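# Remove bike from floor rack, park it on kickstand

## Task

Get the bike out of the floor rack (the rack is loose, not anchored to the floor) and leave it standing upright on its kickstand, touching no wall, furniture, loose item or the rack itself; then release it and move the robot away, without the robot toppling or being left leaning.

## Robot and tools

Robot: TidyBot++, a single-arm mobile manipulator. The base is 0.54 m long, 0.50 m wide and 0.38 m tall, on four driven casters. On top sits one seven-joint arm with a two-finger gripper. The shoulder is 0.12 m ahead of the base centre, 0.68 m off the floor. Two cameras: base_camera (pinhole, 644x364) and wrist_camera (fisheye, 644x476, looking along the hand).

Frames: the base frame has its origin on the floor below the base centre, x ahead, y to the left, z up. The odometry frame is where the base frame was at scene start. base_odometry heading is positive to the left, in -3.142..3.142. It counts wheel rotation only, so slip shows up as motion, and it drifts a few cm and degrees over many moves. base_tilt is in degrees, positive when leaning forward or right, with a fixed bias near 1 degree.

execute_actions: argument actions is a list holding zero or one action. An action may contain base, joints, or both, plus optional speeds; its parts start together. base holds exactly one key, each a relative offset from where the base currently measures itself: translate_m (metres, forward positive, -2..2), strafe_m (metres, left positive, -2..2), or rotate_rad (radians, counter-clockwise positive, -6.3..6.3). Base moves that would need more than 8.667 s at their top speed are refused. joints is a dictionary of absolute targets in radians, by name: joint_1_rad (any angle; whole arm about vertical, positive is clockwise from above, opposite to heading), joint_2_rad shoulder -2.249..2.249, joint_3_rad any angle, joint_4_rad elbow -2.579..2.579, joint_5_rad any angle, joint_6_rad wrist -2.099..2.099, joint_7_rad any angle (hand pointing down: positive turns it counter-clockwise from above; at 1.57 the fingers part left/right). gripper_pos is absolute, 0 (open, about 85 mm gap) to 1 (closed, squeezing about 100 N per finger); gap is roughly 85 x (1 - gripper_pos) mm. Unbounded joints go the short way; for larger turns send steps under half a revolution. speeds optionally caps top speed for this action only: translate_m and strafe_m 0.05..0.5 m/s, rotate_rad 0.1..1.57 rad/s (defaults are the maxima). cameras selects images: omitted, null or ["all"] gives both, [] gives none. An unknown key or value out of range rejects the whole call. An empty actions list only reports state.

Arm geometry: upper arm 0.42 m, forearm 0.31 m, hand 0.31 m to the hand point. With joint_1_rad 0, joint_3_rad 3.14, joint_5_rad 0 (near the start) the arm moves in the base x-z plane; tilt from vertical is joint_2 for the upper arm, joint_2 - joint_4 for the forearm, joint_2 - joint_4 - joint_6 for the hand; sum length*sin gives forward reach from the shoulder and length*cos the height. A downward hand reaches at most about 0.94 m high, only near the base. The arm starts folded, hand down, poking up to 0.08 m ahead of the base.

wait: seconds 0..10, no new command, returns state and images. zoom_image: camera (base_camera or wrist_camera) and region [x0, y0, x1, y1] in pixels of that camera's most recent full image, at most 504x504. finished_scene: scene number; ends the scene irrevocably once the robot has kept your last command, and reports success. Call it only when the bike is stably parked and clear.

Result lines: base_status and joint_status tell how the last accepted action ended: done, off_target (stopped away from target, may still push), contact_stop or time_out (target dropped, holds in place), not_followed (a self-collision check withheld arm targets; a cause line follows, and withheld targets may be retried later). joint_positions, hand_pose (hand point in the base frame; z out along the fingers, y the closing direction), motor_effort in percent with peak in brackets, Motor temperatures per joint, on_its_own for uncommanded motion, and pictures naming the image order. A gripper at 1 reading done means nothing was grasped; off_target means it closed on something.

Cautions: joints left out of an action may still push toward old targets. Friction leaves joints a bit off target; correct by resending last command plus (wanted minus measured). Held loads make the arm sag; never command a joint to its current reading while holding. A blocked base pushes hard and may still say done; check odometry and images. Snagging the arm above about 0.8 m while driving, or pulling sideways on a high hand, can tip the robot; back off to right it. Torque faults (joint_1..4 over 104.5 N m, joint_5..7 over 51.3 N m) freeze the arm 10 s. Motors heat when holding loads; above 75 C the arm sinks. Avoid dropping or knocking over the bike, shoving the loose rack, hard impacts, and ending with the robot or bike tilted.

Each tool is called as name(argument=value, ...) on one line, values as JSON.

## Session

execute_actions(actions=[])

Scene clock: 0.00 s.
Motor temperatures (°C, as the motors report them): [34 30 34 29 36 42 40]
base_odometry: x=+0.000 y=+0.000 heading=+0.000 (m, m, rad; odometry frame)
base_tilt: forward=+0.3 right=-0.3 (deg)
base_status: not commanded
joint_positions: joint_1_rad=-0.003 joint_2_rad=-0.374 joint_3_rad=+3.135 joint_4_rad=-2.553 joint_5_rad=+0.017 joint_6_rad=-0.904 joint_7_rad=+1.576 gripper_pos=+0.000
joint_status: not commanded
motor_effort: joint_1_rad=+1 joint_2_rad=+0 joint_3_rad=+0 joint_4_rad=+14 joint_5_rad=+0 joint_6_rad=+0 joint_7_rad=+0 (%)
hand_pose: x=+0.2413 y=-0.0021 z=+0.5831 quat_wxyz=(+0.008, +0.999, +0.012, +0.029) (m; base frame)
pictures: base_camera, wrist_camera
Images, in order (width x height): base_camera 644x364, wrist_camera 644x476.

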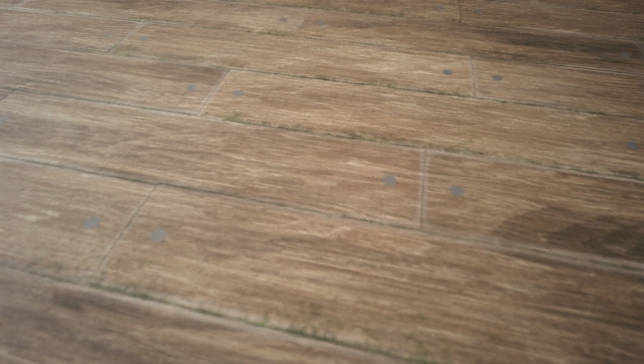

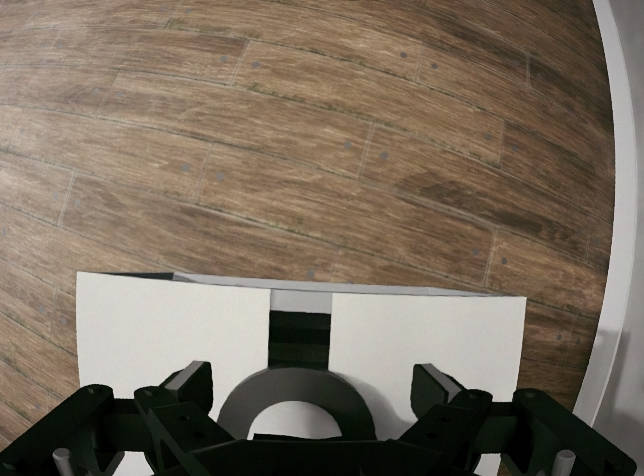

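execute_actions(actions=[{"joints":{"joint_6_rad":0.35}}])

Scene clock: 1.63 s.
Motor temperatures (°C, as the motors report them): [34 30 34 29 36 42 40]
base_odometry: x=+0.000 y=+0.000 heading=+0.000 (m, m, rad; odometry frame)
base_tilt: forward=+0.3 right=-0.3 (deg)
base_status: not commanded
joint_positions: joint_1_rad=-0.003 joint_2_rad=-0.374 joint_3_rad=+3.135 joint_4_rad=-2.553 joint_5_rad=+0.017 joint_6_rad=+0.339 joint_7_rad=+1.576 gripper_pos=+0.000
joint_status: all done
motor_effort: joint_1_rad=-1(1) joint_2_rad=-5(5) joint_3_rad=+0(0) joint_4_rad=+19(20) joint_5_rad=+0(0) joint_6_rad=+7(7) joint_7_rad=+0(0) (%)
hand_pose: x=+0.5232 y=+0.0070 z=+0.8112 quat_wxyz=(+0.003, +0.795, +0.015, +0.606) (m; base frame)
pictures: base_camera, wrist_camera
Images, in order (width x height): base_camera 644x364, wrist_camera 644x476.

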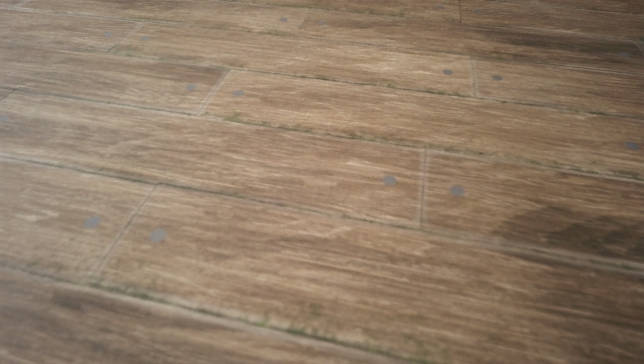

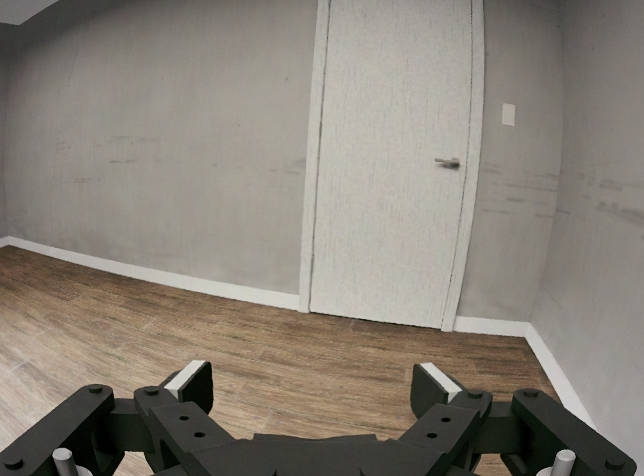

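execute_actions(actions=[{"joints":{"joint_1_rad":-1.6}}], cameras=["wrist_camera"])

Scene clock: 4.50 s.
Motor temperatures (°C, as the motors report them): [34 30 34 29 36 42 40]
base_odometry: x=+0.000 y=+0.000 heading=+0.000 (m, m, rad; odometry frame)
base_tilt: forward=+0.3 right=-0.3 (deg)
base_status: not commanded
joint_positions: joint_1_rad=-1.587 joint_2_rad=-0.374 joint_3_rad=+3.135 joint_4_rad=-2.553 joint_5_rad=+0.017 joint_6_rad=+0.339 joint_7_rad=+1.576 gripper_pos=+0.000
joint_status: all done
motor_effort: joint_1_rad=+0(1) joint_2_rad=-5(5) joint_3_rad=+0(1) joint_4_rad=+20(19) joint_5_rad=+0(0) joint_6_rad=+7(8) joint_7_rad=+0(0) (%)
hand_pose: x=+0.1063 y=+0.4040 z=+0.8112 quat_wxyz=(-0.430, +0.548, +0.577, +0.427) (m; base frame)
pictures: wrist_camera
Images, in order (width x height): wrist_camera 644x476.

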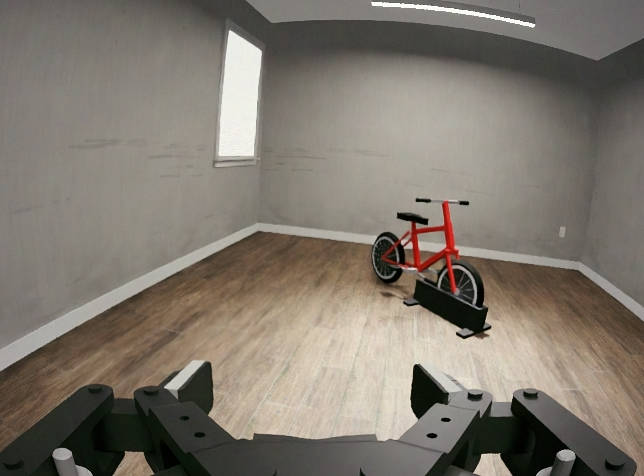

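zoom_image(camera="wrist_camera", region=[340, 180, 520, 350])

Region (340, 180, 520, 350) of wrist_camera's 644x476 image, scaled by 2.800.

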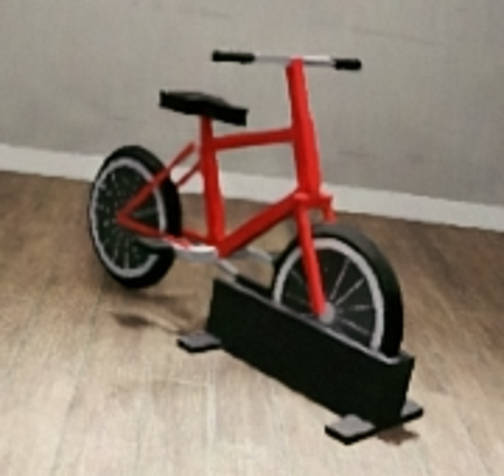

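execute_actions(actions=[{"base":{"translate_m":1.5},"joints":{"joint_1_rad":-2.0}}])

Scene clock: 9.33 s.
Motor temperatures (°C, as the motors report them): [34 30 34 29 36 42 40]
base_odometry: x=+1.500 y=+0.000 heading=+0.000 (m, m, rad; odometry frame)
base_tilt: forward=+0.3 right=-0.3 (deg)
base_status: done
joint_positions: joint_1_rad=-1.987 joint_2_rad=-0.374 joint_3_rad=+3.135 joint_4_rad=-2.553 joint_5_rad=+0.017 joint_6_rad=+0.339 joint_7_rad=+1.576 gripper_pos=+0.000
joint_status: all done
motor_effort: joint_1_rad=+0(1) joint_2_rad=-5(6) joint_3_rad=+0(2) joint_4_rad=+20(20) joint_5_rad=+0(0) joint_6_rad=+8(7) joint_7_rad=+0(0) (%)
hand_pose: x=-0.0499 y=+0.3673 z=+0.8112 quat_wxyz=(-0.506, +0.423, +0.674, +0.333) (m; base frame)
pictures: base_camera, wrist_camera
Images, in order (width x height): base_camera 644x364, wrist_camera 644x476.

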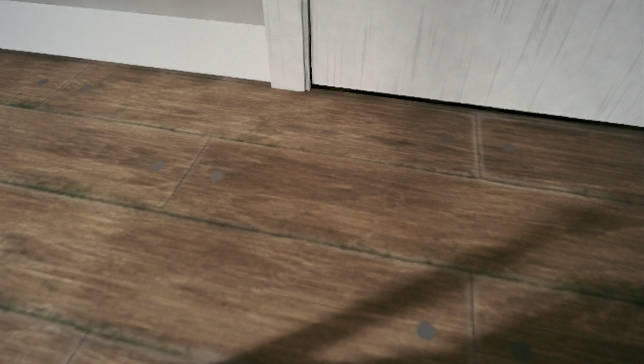

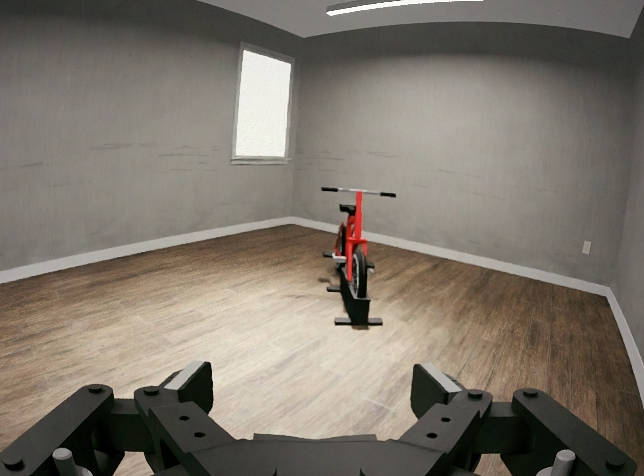

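execute_actions(actions=[{"base":{"rotate_rad":-0.15}}], cameras=[])

execute_actions(actions=[{"base":{"strafe_m":2.0},"joints":{"joint_1_rad":-3.0}}])

Scene clock: 10.43 s.
Motor temperatures (°C, as the motors report them): [34 30 34 29 36 42 40]
base_odometry: x=+1.500 y=+0.000 heading=-0.150 (m, m, rad; odometry frame)
base_tilt: forward=+0.3 right=-0.3 (deg)
base_status: done
joint_positions: joint_1_rad=-1.988 joint_2_rad=-0.374 joint_3_rad=+3.135 joint_4_rad=-2.553 joint_5_rad=+0.017 joint_6_rad=+0.339 joint_7_rad=+1.576 gripper_pos=+0.000
joint_status: not commanded
motor_effort: joint_1_rad=+0(0) joint_2_rad=-5(7) joint_3_rad=+1(1) joint_4_rad=+19(20) joint_5_rad=+0(0) joint_6_rad=+8(8) joint_7_rad=+0(0) (%)
hand_pose: x=-0.0502 y=+0.3671 z=+0.8112 quat_wxyz=(-0.506, +0.422, +0.674, +0.333) (m; base frame)
pictures: none
No camera images: the call's "cameras" was empty. Leave "cameras" out to get every camera's image.

Scene clock: 15.80 s.
Motor temperatures (°C, as the motors report them): [34 30 34 29 36 42 40]
base_odometry: x=+1.801 y=+1.978 heading=-0.150 (m, m, rad; odometry frame)
base_tilt: forward=+0.2 right=-0.3 (deg)
base_status: done
joint_positions: joint_1_rad=-2.988 joint_2_rad=-0.374 joint_3_rad=+3.135 joint_4_rad=-2.553 joint_5_rad=+0.017 joint_6_rad=+0.339 joint_7_rad=+1.576 gripper_pos=+0.000
joint_status: all done
motor_effort: joint_1_rad=+0(2) joint_2_rad=-5(6) joint_3_rad=+1(1) joint_4_rad=+20(21) joint_5_rad=+0(0) joint_6_rad=+7(8) joint_7_rad=+0(0) (%)
hand_pose: x=-0.2813 y=+0.0561 z=+0.8112 quat_wxyz=(-0.604, +0.048, +0.794, +0.050) (m; base frame)
pictures: base_camera, wrist_camera
Images, in order (width x height): base_camera 644x364, wrist_camera 644x476.

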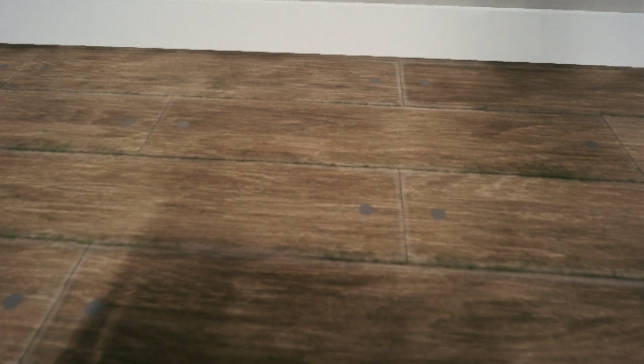

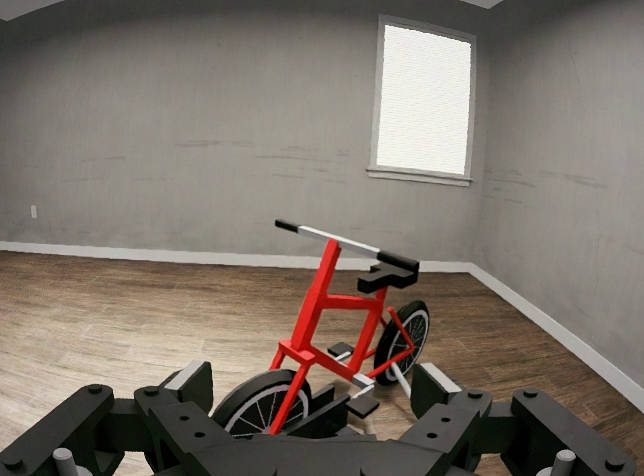

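execute_actions(actions=[{"base":{"rotate_rad":3.77},"joints":{"joint_1_rad":0.0,"joint_6_rad":-0.2}}], cameras=[])

execute_actions(actions=[{"base":{"strafe_m":-0.8}}])

Scene clock: 19.87 s.
Motor temperatures (°C, as the motors report them): [34 30 34 29 36 42 40]
base_odometry: x=+1.801 y=+1.978 heading=-2.665 (m, m, rad; odometry frame)
base_tilt: forward=+0.3 right=-0.3 (deg)
base_status: done
joint_positions: joint_1_rad=-0.013 joint_2_rad=-0.374 joint_3_rad=+3.135 joint_4_rad=-2.553 joint_5_rad=+0.017 joint_6_rad=-0.168 joint_7_rad=+1.576 gripper_pos=+0.000
joint_status: all done
motor_effort: joint_1_rad=+1(0) joint_2_rad=-4(5) joint_3_rad=+1(1) joint_4_rad=+18(20) joint_5_rad=+0(0) joint_6_rad=+6(8) joint_7_rad=+0(0) (%)
hand_pose: x=+0.4453 y=+0.0068 z=+0.6760 quat_wxyz=(+0.003, +0.922, +0.019, +0.387) (m; base frame)
pictures: none
No camera images: the call's "cameras" was empty. Leave "cameras" out to get every camera's image.

Scene clock: 22.80 s.
Motor temperatures (°C, as the motors report them): [34 30 34 29 36 42 40]
base_odometry: x=+1.433 y=+2.688 heading=-2.664 (m, m, rad; odometry frame)
base_tilt: forward=+0.3 right=-0.3 (deg)
base_status: done
joint_positions: joint_1_rad=-0.004 joint_2_rad=-0.374 joint_3_rad=+3.134 joint_4_rad=-2.553 joint_5_rad=+0.017 joint_6_rad=-0.170 joint_7_rad=+1.576 gripper_pos=+0.000
joint_status: not commanded
motor_effort: joint_1_rad=+0(9) joint_2_rad=-3(6) joint_3_rad=+0(7) joint_4_rad=+19(20) joint_5_rad=+0(2) joint_6_rad=+6(6) joint_7_rad=+1(1) (%)
hand_pose: x=+0.4452 y=+0.0040 z=+0.6758 quat_wxyz=(+0.005, +0.922, +0.015, +0.387) (m; base frame)
pictures: base_camera, wrist_camera
Images, in order (width x height): base_camera 644x364, wrist_camera 644x476.

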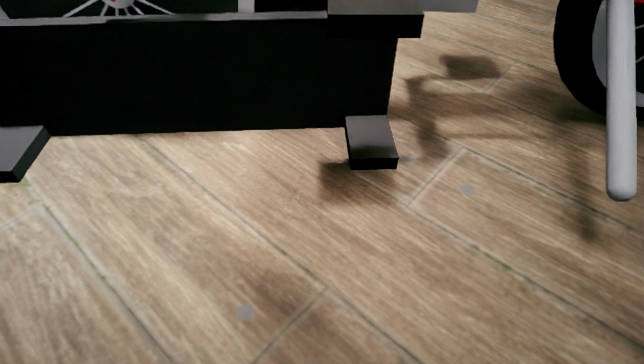

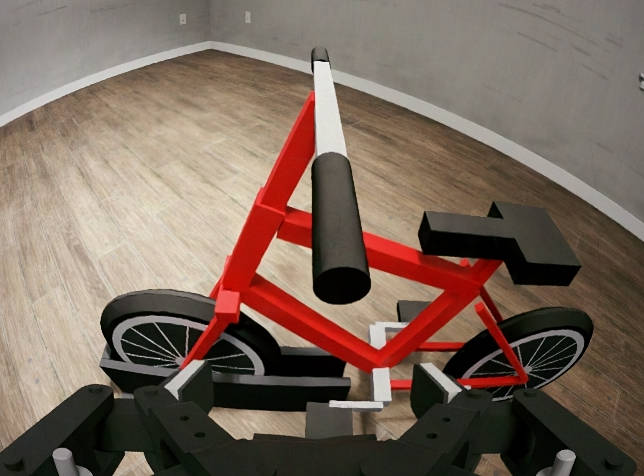

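execute_actions(actions=[{"base":{"translate_m":-0.4}}])

Scene clock: 25.00 s.
Motor temperatures (°C, as the motors report them): [34 30 34 29 36 42 40]
base_odometry: x=+1.788 y=+2.872 heading=-2.664 (m, m, rad; odometry frame)
base_tilt: forward=+0.3 right=-0.3 (deg)
base_status: done
joint_positions: joint_1_rad=-0.004 joint_2_rad=-0.376 joint_3_rad=+3.134 joint_4_rad=-2.553 joint_5_rad=+0.017 joint_6_rad=-0.171 joint_7_rad=+1.576 gripper_pos=+0.000
joint_status: not commanded
motor_effort: joint_1_rad=+1(1) joint_2_rad=-4(6) joint_3_rad=+0(1) joint_4_rad=+18(20) joint_5_rad=+0(0) joint_6_rad=+6(7) joint_7_rad=+1(0) (%)
hand_pose: x=+0.4448 y=+0.0040 z=+0.6760 quat_wxyz=(+0.005, +0.922, +0.015, +0.387) (m; base frame)
pictures: base_camera, wrist_camera
Images, in order (width x height): base_camera 644x364, wrist_camera 644x476.

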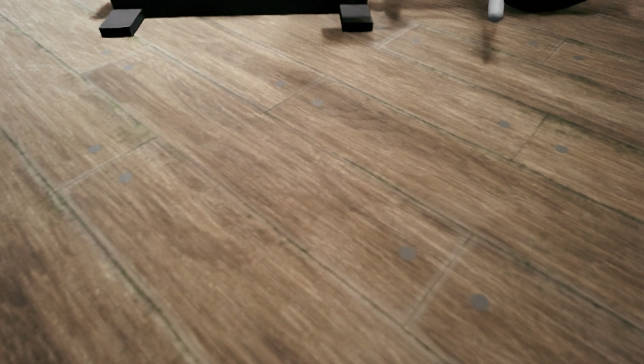

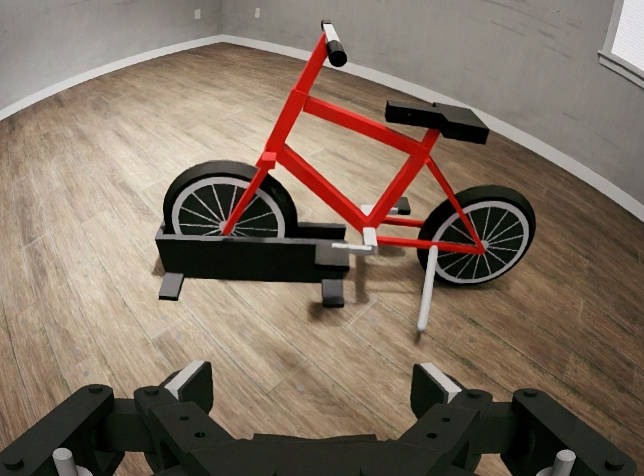

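zoom_image(camera="wrist_camera", region=[140, 10, 560, 340])

Region (140, 10, 560, 340) of wrist_camera's 644x476 image, scaled by 1.200; it fills the top 396 rows of this view, and the rest is white.

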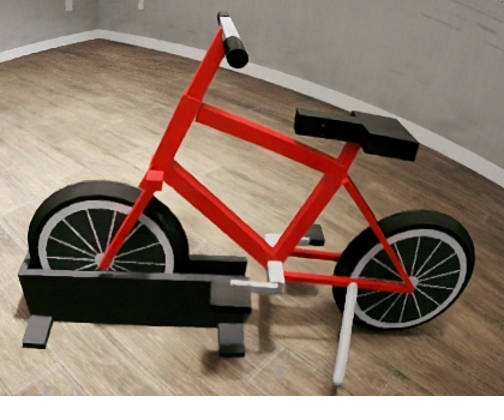

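execute_actions(actions=[{"joints":{"joint_1_rad":1.1,"joint_6_rad":0.1}}], cameras=["wrist_camera"])

Scene clock: 28.80 s.
Motor temperatures (°C, as the motors report them): [34 30 34 29 36 42 40]
base_odometry: x=+1.788 y=+2.872 heading=-2.664 (m, m, rad; odometry frame)
base_tilt: forward=+0.2 right=-0.3 (deg)
base_status: not commanded
joint_positions: joint_1_rad=+1.087 joint_2_rad=-0.376 joint_3_rad=+3.134 joint_4_rad=-2.553 joint_5_rad=+0.017 joint_6_rad=+0.068 joint_7_rad=+1.576 gripper_pos=+0.000
joint_status: all done
motor_effort: joint_1_rad=+0(0) joint_2_rad=-4(4) joint_3_rad=+0(1) joint_4_rad=+19(19) joint_5_rad=+0(0) joint_6_rad=+7(7) joint_7_rad=+1(0) (%)
hand_pose: x=+0.2956 y=-0.3265 z=+0.7349 quat_wxyz=(+0.259, +0.751, -0.438, +0.420) (m; base frame)
pictures: wrist_camera
Images, in order (width x height): wrist_camera 644x476.

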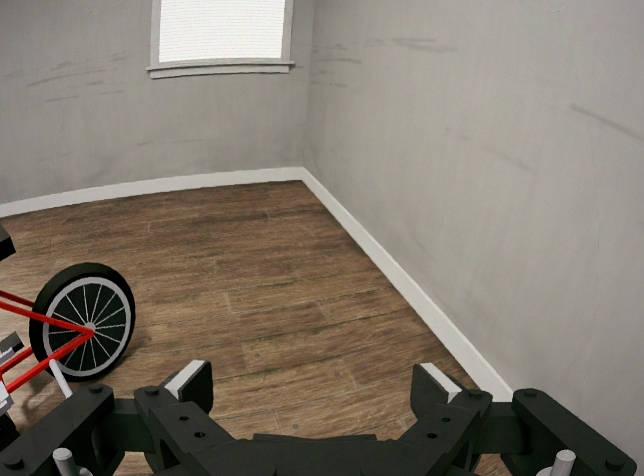

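execute_actions(actions=[{"base":{"rotate_rad":0.03},"joints":{"joint_1_rad":0.0,"joint_2_rad":0.425,"joint_4_rad":-0.758,"joint_6_rad":-1.5}}], cameras=["wrist_camera"])

Scene clock: 42.23 s.
Motor temperatures (°C, as the motors report them): [34 30 34 29 36 42 40]
base_odometry: x=+1.788 y=+2.872 heading=-2.634 (m, m, rad; odometry frame)
base_tilt: forward=+0.3 right=-0.3 (deg)
base_status: done
joint_positions: joint_1_rad=+0.010 joint_2_rad=+0.411 joint_3_rad=+3.134 joint_4_rad=-0.776 joint_5_rad=+0.017 joint_6_rad=-1.469 joint_7_rad=+1.576 gripper_pos=+0.000
joint_status: all done
motor_effort: joint_1_rad=+1(1) joint_2_rad=-31(33) joint_3_rad=+0(1) joint_4_rad=+19(21) joint_5_rad=+0(1) joint_6_rad=+4(7) joint_7_rad=+0(0) (%)
hand_pose: x=+0.7237 y=-0.0065 z=+0.9102 quat_wxyz=(+0.008, +0.971, +0.000, +0.241) (m; base frame)
pictures: wrist_camera
Images, in order (width x height): wrist_camera 644x476.

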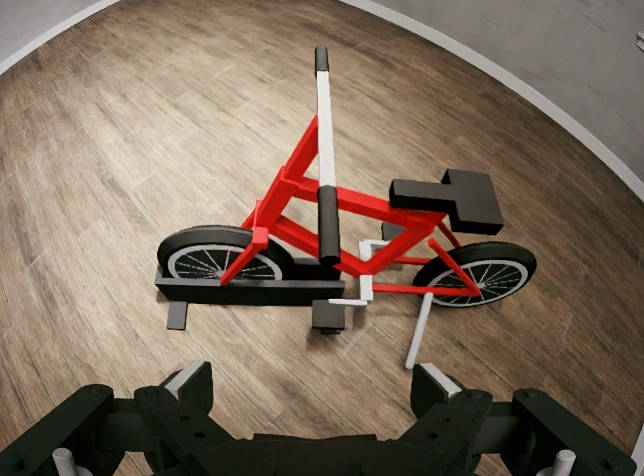

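execute_actions(actions=[{"base":{"translate_m":0.45},"joints":{"joint_6_rad":-1.98}}])

Scene clock: 44.60 s.
Motor temperatures (°C, as the motors report them): [34 30 34 29 36 42 40]
base_odometry: x=+1.395 y=+2.653 heading=-2.634 (m, m, rad; odometry frame)
base_tilt: forward=+0.3 right=-0.3 (deg)
base_status: done
joint_positions: joint_1_rad=+0.009 joint_2_rad=+0.426 joint_3_rad=+3.134 joint_4_rad=-0.773 joint_5_rad=+0.017 joint_6_rad=-1.972 joint_7_rad=+1.576 gripper_pos=+0.000
joint_status: all done
motor_effort: joint_1_rad=+1(2) joint_2_rad=-30(32) joint_3_rad=-1(1) joint_4_rad=+16(19) joint_5_rad=+0(0) joint_6_rad=-1(3) joint_7_rad=+0(0) (%)
hand_pose: x=+0.5765 y=-0.0053 z=+0.8680 quat_wxyz=(+0.006, +1.000, -0.002, -0.015) (m; base frame)
pictures: base_camera, wrist_camera
Images, in order (width x height): base_camera 644x364, wrist_camera 644x476.

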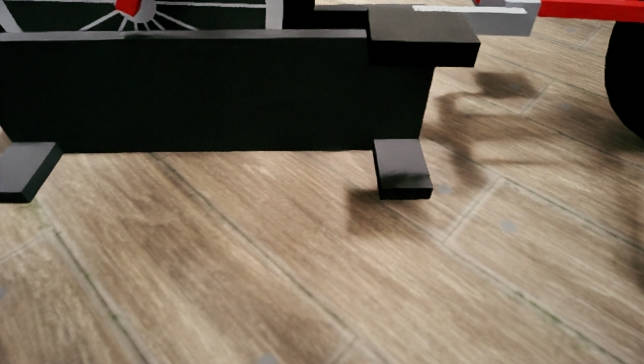

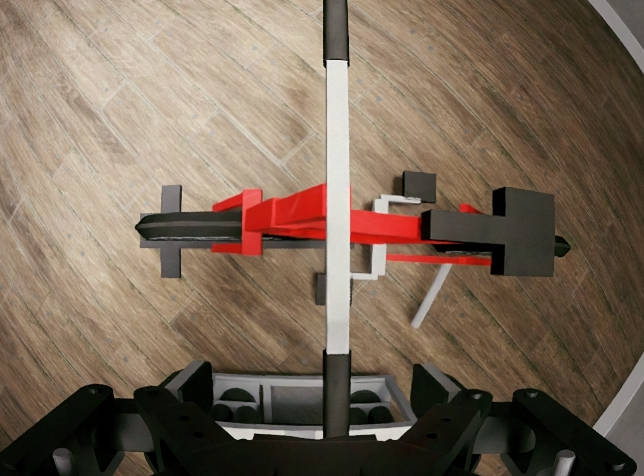

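execute_actions(actions=[{"base":{"strafe_m":-0.016},"joints":{"joint_2_rad":0.447,"joint_4_rad":-1.023,"joint_6_rad":-1.65}}], cameras=["wrist_camera"])

Scene clock: 46.23 s.
Motor temperatures (°C, as the motors report them): [34 30 34 29 36 42 40]
base_odometry: x=+1.387 y=+2.667 heading=-2.633 (m, m, rad; odometry frame)
base_tilt: forward=+0.3 right=-0.3 (deg)
base_status: done
joint_positions: joint_1_rad=+0.006 joint_2_rad=+0.441 joint_3_rad=+3.134 joint_4_rad=-1.009 joint_5_rad=+0.017 joint_6_rad=-1.679 joint_7_rad=+1.576 gripper_pos=+0.000
joint_status: all done
motor_effort: joint_1_rad=+0(4) joint_2_rad=-32(32) joint_3_rad=+0(1) joint_4_rad=+18(18) joint_5_rad=+0(1) joint_6_rad=+0(0) joint_7_rad=+0(0) (%)
hand_pose: x=+0.6143 y=-0.0040 z=+0.7888 quat_wxyz=(+0.007, +1.000, +0.002, +0.006) (m; base frame)
pictures: wrist_camera
Images, in order (width x height): wrist_camera 644x476.

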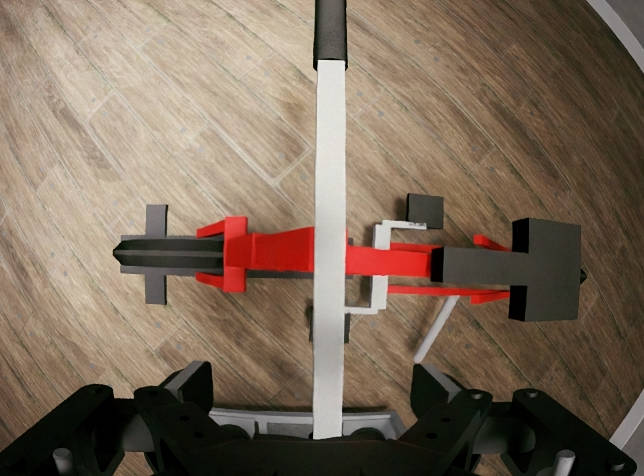

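execute_actions(actions=[{"joints":{"joint_1_rad":0.035,"joint_2_rad":0.455,"joint_4_rad":-1.26,"joint_6_rad":-1.41}}], cameras=["wrist_camera"])

Scene clock: 47.67 s.
Motor temperatures (°C, as the motors report them): [34 30 34 29 36 42 40]
base_odometry: x=+1.387 y=+2.667 heading=-2.633 (m, m, rad; odometry frame)
base_tilt: forward=+0.3 right=-0.3 (deg)
base_status: not commanded
joint_positions: joint_1_rad=+0.021 joint_2_rad=+0.447 joint_3_rad=+3.134 joint_4_rad=-1.246 joint_5_rad=+0.017 joint_6_rad=-1.441 joint_7_rad=+1.576 gripper_pos=+0.000
joint_status: all done
motor_effort: joint_1_rad=+0(1) joint_2_rad=-32(33) joint_3_rad=-1(0) joint_4_rad=+18(18) joint_5_rad=+0(0) joint_6_rad=+0(0) joint_7_rad=+0(0) (%)
hand_pose: x=+0.6153 y=-0.0109 z=+0.7116 quat_wxyz=(+0.007, +1.000, -0.003, +0.004) (m; base frame)
pictures: wrist_camera
Images, in order (width x height): wrist_camera 644x476.

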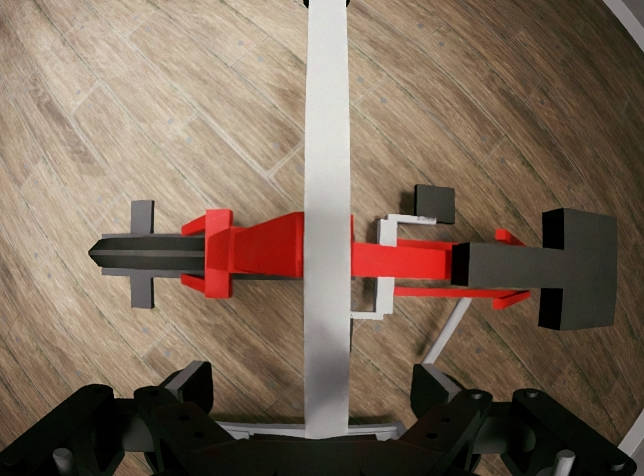

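execute_actions(actions=[{"joints":{"joint_1_rad":0.05,"joint_2_rad":0.46,"joint_4_rad":-1.39,"joint_6_rad":-1.275}}], cameras=["wrist_camera"])

execute_actions(actions=[{"joints":{"gripper_pos":1.0}}])

Scene clock: 48.83 s.
Motor temperatures (°C, as the motors report them): [34 30 34 29 36 42 40]
base_odometry: x=+1.387 y=+2.667 heading=-2.633 (m, m, rad; odometry frame)
base_tilt: forward=+0.3 right=-0.3 (deg)
base_status: not commanded
joint_positions: joint_1_rad=+0.035 joint_2_rad=+0.452 joint_3_rad=+3.134 joint_4_rad=-1.377 joint_5_rad=+0.017 joint_6_rad=-1.306 joint_7_rad=+1.576 gripper_pos=+0.000
joint_status: all done
motor_effort: joint_1_rad=+1(1) joint_2_rad=-32(33) joint_3_rad=+0(1) joint_4_rad=+17(18) joint_5_rad=+1(0) joint_6_rad=-1(0) joint_7_rad=+0(0) (%)
hand_pose: x=+0.6085 y=-0.0177 z=+0.6688 quat_wxyz=(+0.007, +1.000, -0.009, +0.003) (m; base frame)
pictures: wrist_camera
Images, in order (width x height): wrist_camera 644x476.

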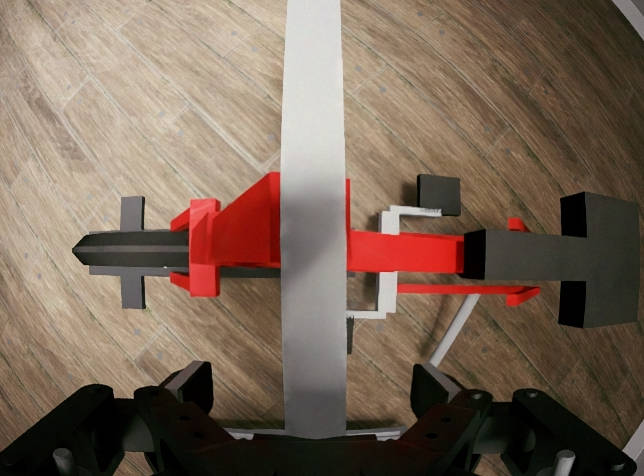

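Scene clock: 49.93 s.
Motor temperatures (°C, as the motors report them): [34 30 34 29 36 42 40]
base_odometry: x=+1.387 y=+2.667 heading=-2.633 (m, m, rad; odometry frame)
base_tilt: forward=+0.3 right=-0.3 (deg)
base_status: not commanded
joint_positions: joint_1_rad=+0.036 joint_2_rad=+0.452 joint_3_rad=+3.134 joint_4_rad=-1.377 joint_5_rad=+0.018 joint_6_rad=-1.306 joint_7_rad=+1.576 gripper_pos=+0.813
joint_status: gripper_pos off_target (ended at +0.813, target +1.000)
motor_effort: joint_1_rad=+1(1) joint_2_rad=-29(32) joint_3_rad=+0(1) joint_4_rad=+16(17) joint_5_rad=+0(1) joint_6_rad=+0(0) joint_7_rad=-1(1) (%)
hand_pose: x=+0.6085 y=-0.0179 z=+0.6689 quat_wxyz=(+0.007, +1.000, -0.009, +0.003) (m; base frame)
pictures: base_camera, wrist_camera
Images, in order (width x height): base_camera 644x364, wrist_camera 644x476.

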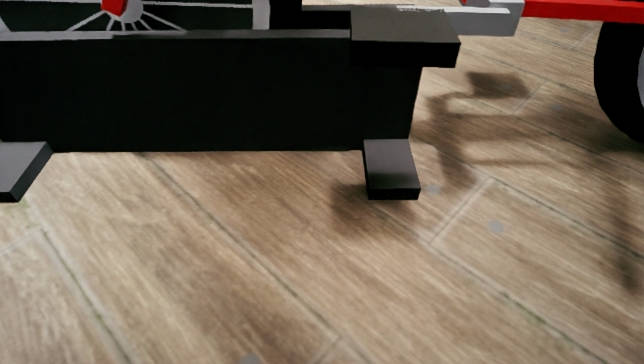

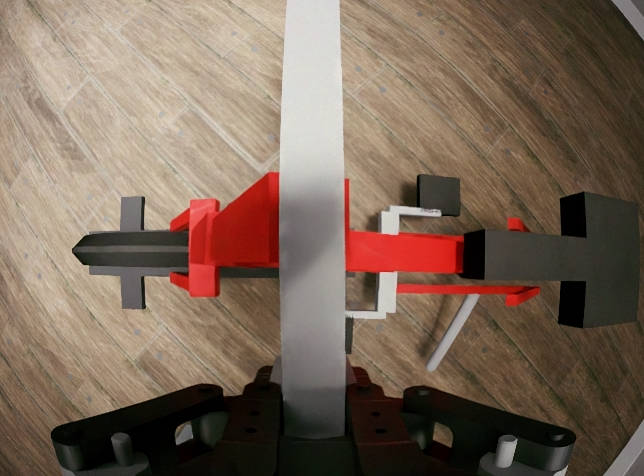

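Gripped. Roll back slowly.

execute_actions(actions=[{"base":{"strafe_m":-0.15},"speeds":{"strafe_m":0.08}}])

Scene clock: 52.43 s.
Motor temperatures (°C, as the motors report them): [34 30 34 29 36 42 40]
base_odometry: x=+1.314 y=+2.798 heading=-2.633 (m, m, rad; odometry frame)
base_tilt: forward=+0.3 right=-0.3 (deg)
base_status: done
joint_positions: joint_1_rad=+0.046 joint_2_rad=+0.452 joint_3_rad=+3.128 joint_4_rad=-1.377 joint_5_rad=+0.012 joint_6_rad=-1.302 joint_7_rad=+1.576 gripper_pos=+0.813
joint_status: not commanded
motor_effort: joint_1_rad=+1(8) joint_2_rad=-31(32) joint_3_rad=+0(5) joint_4_rad=+17(17) joint_5_rad=-1(5) joint_6_rad=-1(1) joint_7_rad=-1(1) (%)
hand_pose: x=+0.6097 y=-0.0186 z=+0.6688 quat_wxyz=(+0.003, +1.000, -0.012, +0.005) (m; base frame)
pictures: base_camera, wrist_camera
Images, in order (width x height): base_camera 644x364, wrist_camera 644x476.

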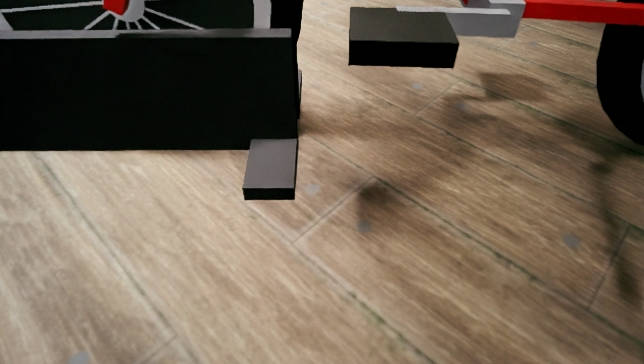

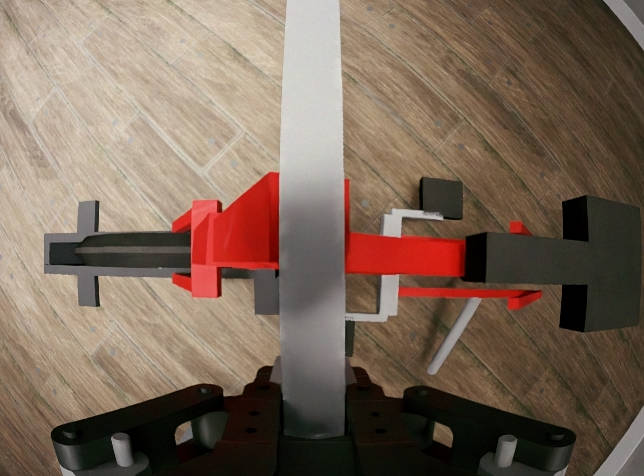

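Rolls freely; rack stays.

execute_actions(actions=[{"base":{"strafe_m":-0.25},"speeds":{"strafe_m":0.1}}])

Scene clock: 55.60 s.
Motor temperatures (°C, as the motors report them): [34 31 34 29 36 42 40]
base_odometry: x=+1.192 y=+3.017 heading=-2.633 (m, m, rad; odometry frame)
base_tilt: forward=+0.3 right=-0.3 (deg)
base_status: done
joint_positions: joint_1_rad=+0.051 joint_2_rad=+0.453 joint_3_rad=+3.131 joint_4_rad=-1.377 joint_5_rad=+0.013 joint_6_rad=-1.300 joint_7_rad=+1.576 gripper_pos=+0.813
joint_status: not commanded
motor_effort: joint_1_rad=+0(8) joint_2_rad=-31(33) joint_3_rad=-1(5) joint_4_rad=+16(18) joint_5_rad=-1(5) joint_6_rad=-1(0) joint_7_rad=-1(1) (%)
hand_pose: x=+0.6100 y=-0.0231 z=+0.6685 quat_wxyz=(+0.004, +1.000, -0.016, +0.006) (m; base frame)
pictures: base_camera, wrist_camera
Images, in order (width x height): base_camera 644x364, wrist_camera 644x476.

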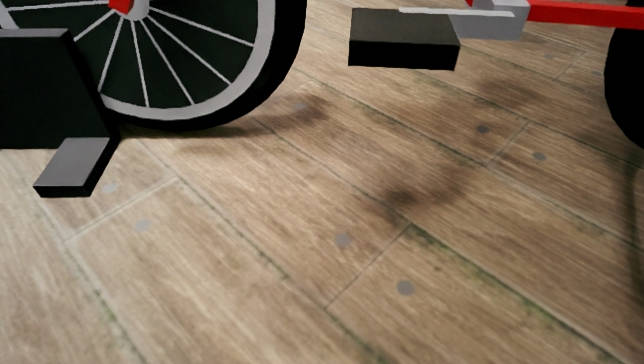

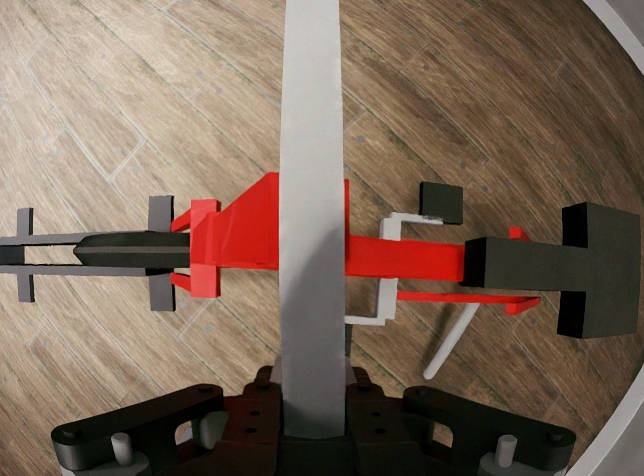

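execute_actions(actions=[{"base":{"strafe_m":-0.25},"speeds":{"strafe_m":0.1}}])

Scene clock: 59.07 s.
Motor temperatures (°C, as the motors report them): [34 31 34 29 36 42 40]
base_odometry: x=+1.070 y=+3.235 heading=-2.633 (m, m, rad; odometry frame)
base_tilt: forward=+0.3 right=-0.3 (deg)
base_status: done
joint_positions: joint_1_rad=+0.054 joint_2_rad=+0.453 joint_3_rad=+3.136 joint_4_rad=-1.377 joint_5_rad=+0.014 joint_6_rad=-1.297 joint_7_rad=+1.576 gripper_pos=+0.813
joint_status: not commanded
motor_effort: joint_1_rad=+0(6) joint_2_rad=-31(33) joint_3_rad=-1(4) joint_4_rad=+16(16) joint_5_rad=+0(4) joint_6_rad=-2(2) joint_7_rad=+0(1) (%)
hand_pose: x=+0.6108 y=-0.0269 z=+0.6684 quat_wxyz=(+0.006, +1.000, -0.020, +0.007) (m; base frame)
pictures: base_camera, wrist_camera
Images, in order (width x height): base_camera 644x364, wrist_camera 644x476.

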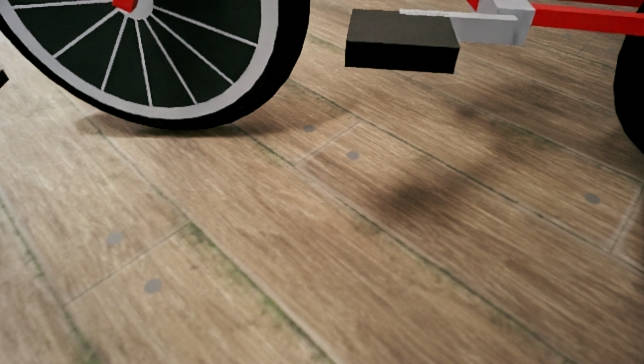

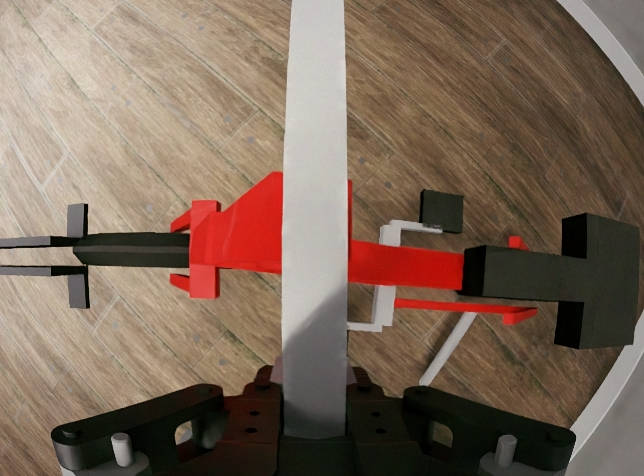

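execute_actions(actions=[{"base":{"strafe_m":-0.04},"speeds":{"strafe_m":0.08},"joints":{"joint_2_rad":0.25,"joint_4_rad":-1.725,"joint_6_rad":-1.04}}])

Scene clock: 60.90 s.
Motor temperatures (°C, as the motors report them): [34 31 34 29 36 42 40]
base_odometry: x=+1.050 y=+3.270 heading=-2.633 (m, m, rad; odometry frame)
base_tilt: forward=+0.3 right=-0.3 (deg)
base_status: done
joint_positions: joint_1_rad=+0.056 joint_2_rad=+0.247 joint_3_rad=+3.140 joint_4_rad=-1.712 joint_5_rad=+0.016 joint_6_rad=-1.081 joint_7_rad=+1.576 gripper_pos=+0.813
joint_status: all done
motor_effort: joint_1_rad=+1(6) joint_2_rad=-22(33) joint_3_rad=+0(4) joint_4_rad=+17(17) joint_5_rad=+0(3) joint_6_rad=+2(3) joint_7_rad=+0(0) (%)
hand_pose: x=+0.5436 y=-0.0263 z=+0.6610 quat_wxyz=(+0.009, +0.998, -0.021, +0.050) (m; base frame)
pictures: base_camera, wrist_camera
Images, in order (width x height): base_camera 644x364, wrist_camera 644x476.

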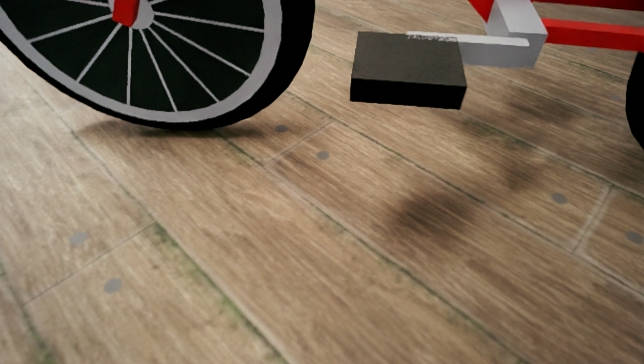

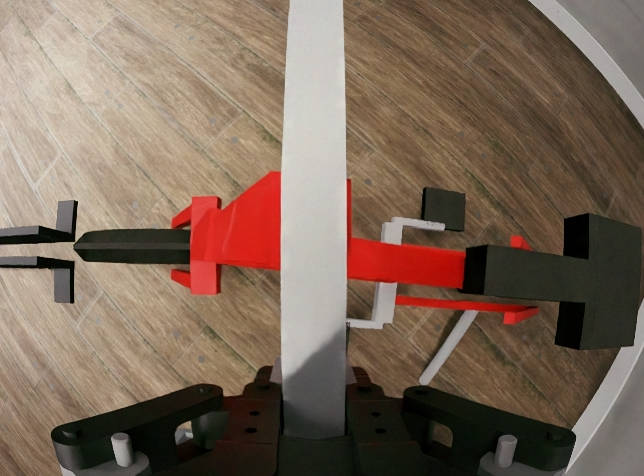

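execute_actions(actions=[{"joints":{"joint_2_rad":0.10,"joint_4_rad":-1.99,"joint_6_rad":-0.84}}])

Scene clock: 62.63 s.
Motor temperatures (°C, as the motors report them): [34 31 34 29 36 42 40]
base_odometry: x=+1.050 y=+3.270 heading=-2.633 (m, m, rad; odometry frame)
base_tilt: forward=+0.2 right=-0.3 (deg)
base_status: not commanded
joint_positions: joint_1_rad=+0.056 joint_2_rad=+0.077 joint_3_rad=+3.140 joint_4_rad=-1.979 joint_5_rad=+0.016 joint_6_rad=-0.901 joint_7_rad=+1.576 gripper_pos=+0.813
joint_status: joint_6_rad off_target (ended at -0.901, target -0.840); the others done
motor_effort: joint_1_rad=+1(1) joint_2_rad=-11(23) joint_3_rad=+0(1) joint_4_rad=+15(18) joint_5_rad=-1(1) joint_6_rad=+5(6) joint_7_rad=-1(1) (%)
hand_pose: x=+0.4862 y=-0.0226 z=+0.6489 quat_wxyz=(+0.010, +0.995, -0.020, +0.092) (m; base frame)
pictures: base_camera, wrist_camera
Images, in order (width x height): base_camera 644x364, wrist_camera 644x476.

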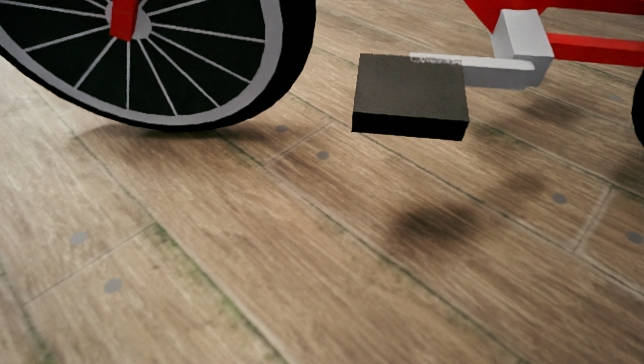

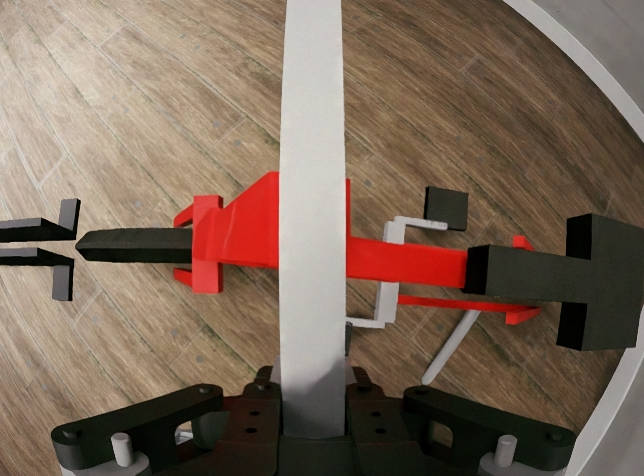

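execute_actions(actions=[{"joints":{"joint_2_rad":-0.02,"joint_4_rad":-2.135,"joint_6_rad":-0.75}}])

Scene clock: 63.83 s.
Motor temperatures (°C, as the motors report them): [34 31 34 29 36 42 40]
base_odometry: x=+1.050 y=+3.270 heading=-2.633 (m, m, rad; odometry frame)
base_tilt: forward=+0.3 right=-0.3 (deg)
base_status: not commanded
joint_positions: joint_1_rad=+0.056 joint_2_rad=-0.032 joint_3_rad=+3.140 joint_4_rad=-2.148 joint_5_rad=+0.016 joint_6_rad=-0.826 joint_7_rad=+1.576 gripper_pos=+0.813
joint_status: joint_6_rad off_target (ended at -0.826, target -0.750); the others done
motor_effort: joint_1_rad=+0(2) joint_2_rad=-9(13) joint_3_rad=+0(1) joint_4_rad=+19(21) joint_5_rad=-1(1) joint_6_rad=+7(9) joint_7_rad=+0(0) (%)
hand_pose: x=+0.4358 y=-0.0196 z=+0.6343 quat_wxyz=(+0.010, +0.995, -0.019, +0.100) (m; base frame)
pictures: base_camera, wrist_camera
Images, in order (width x height): base_camera 644x364, wrist_camera 644x476.

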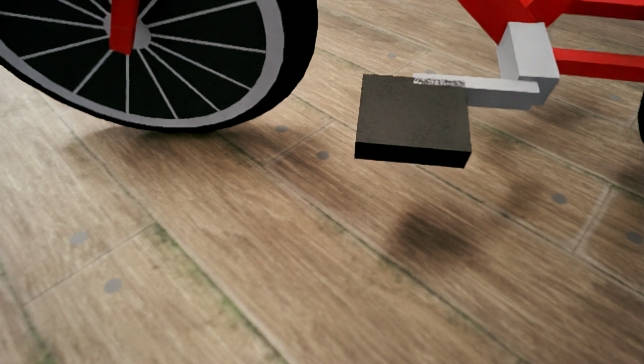

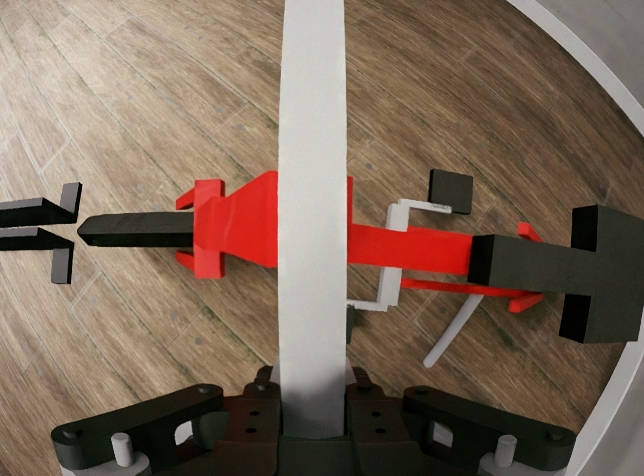

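execute_actions(actions=[{"base":{"translate_m":-0.02},"speeds":{"translate_m":0.05}}])

Scene clock: 78.93 s.
Motor temperatures (°C, as the motors report them): [34 31 34 29 36 42 40]
base_odometry: x=+1.068 y=+3.280 heading=-2.633 (m, m, rad; odometry frame)
base_tilt: forward=+0.3 right=-0.3 (deg)
base_status: done
joint_positions: joint_1_rad=+0.056 joint_2_rad=-0.023 joint_3_rad=+3.140 joint_4_rad=-2.169 joint_5_rad=+0.016 joint_6_rad=-0.814 joint_7_rad=+1.576 gripper_pos=+0.814
joint_status: not commanded
motor_effort: joint_1_rad=+1(3) joint_2_rad=-14(18) joint_3_rad=+1(2) joint_4_rad=+25(27) joint_5_rad=+1(3) joint_6_rad=+9(11) joint_7_rad=-1(1) (%)
hand_pose: x=+0.4285 y=-0.0192 z=+0.6253 quat_wxyz=(+0.009, +0.996, -0.019, +0.090) (m; base frame)
pictures: base_camera, wrist_camera
Images, in order (width x height): base_camera 644x364, wrist_camera 644x476.

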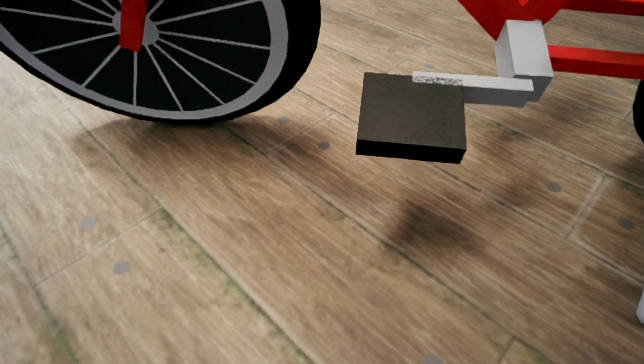

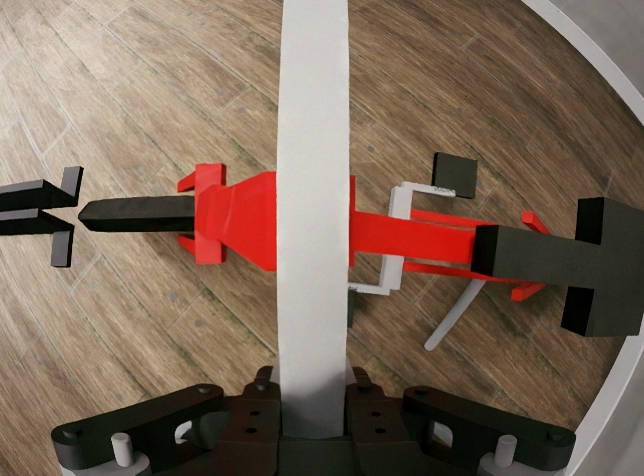

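execute_actions(actions=[{"joints":{"joint_2_rad":-0.015,"joint_4_rad":-2.17,"joint_6_rad":-0.79}}])

Scene clock: 79.90 s.
Motor temperatures (°C, as the motors report them): [34 31 34 29 36 42 40]
base_odometry: x=+1.068 y=+3.280 heading=-2.633 (m, m, rad; odometry frame)
base_tilt: forward=+0.3 right=-0.3 (deg)
base_status: not commanded
joint_positions: joint_1_rad=+0.055 joint_2_rad=-0.027 joint_3_rad=+3.140 joint_4_rad=-2.182 joint_5_rad=+0.016 joint_6_rad=-0.820 joint_7_rad=+1.576 gripper_pos=+0.814
joint_status: all done
motor_effort: joint_1_rad=+1(3) joint_2_rad=-11(17) joint_3_rad=+1(3) joint_4_rad=+18(23) joint_5_rad=+0(2) joint_6_rad=+5(12) joint_7_rad=-1(1) (%)
hand_pose: x=+0.4208 y=-0.0186 z=+0.6219 quat_wxyz=(+0.009, +0.996, -0.019, +0.083) (m; base frame)
pictures: base_camera, wrist_camera
Images, in order (width x height): base_camera 644x364, wrist_camera 644x476.

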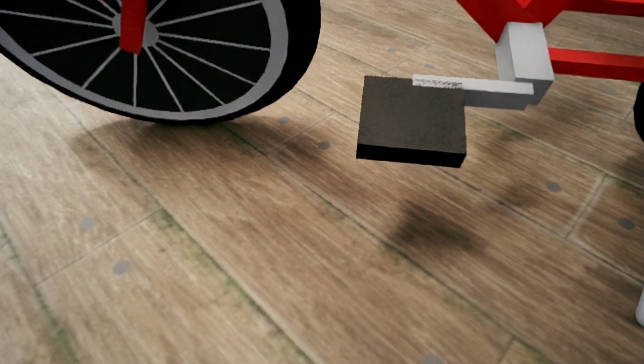

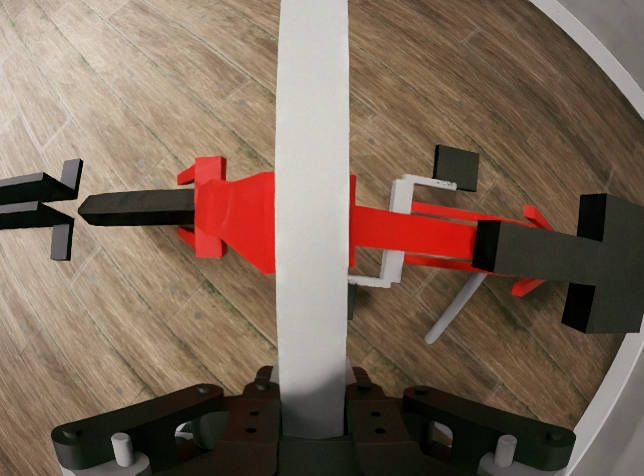

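Load dropped — the stand is taking weight. Relieve a bit more, then open.

execute_actions(actions=[{"joints":{"joint_2_rad":-0.027,"joint_4_rad":-2.185,"joint_6_rad":-0.83}}], cameras=["base_camera"])

Scene clock: 80.53 s.
Motor temperatures (°C, as the motors report them): [34 31 34 29 36 42 40]
base_odometry: x=+1.068 y=+3.280 heading=-2.633 (m, m, rad; odometry frame)
base_tilt: forward=+0.3 right=-0.3 (deg)
base_status: not commanded
joint_positions: joint_1_rad=+0.055 joint_2_rad=-0.029 joint_3_rad=+3.140 joint_4_rad=-2.184 joint_5_rad=+0.016 joint_6_rad=-0.820 joint_7_rad=+1.576 gripper_pos=+0.814
joint_status: all done
motor_effort: joint_1_rad=+3(3) joint_2_rad=-12(13) joint_3_rad=+1(1) joint_4_rad=+15(18) joint_5_rad=+0(1) joint_6_rad=+1(6) joint_7_rad=-1(1) (%)
hand_pose: x=+0.4198 y=-0.0185 z=+0.6220 quat_wxyz=(+0.009, +0.996, -0.019, +0.083) (m; base frame)
pictures: base_camera
Images, in order (width x height): base_camera 644x364.

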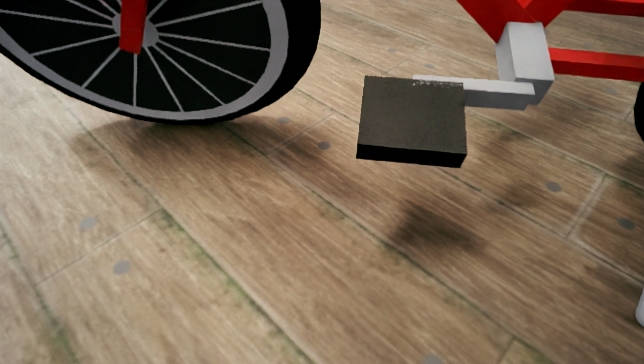

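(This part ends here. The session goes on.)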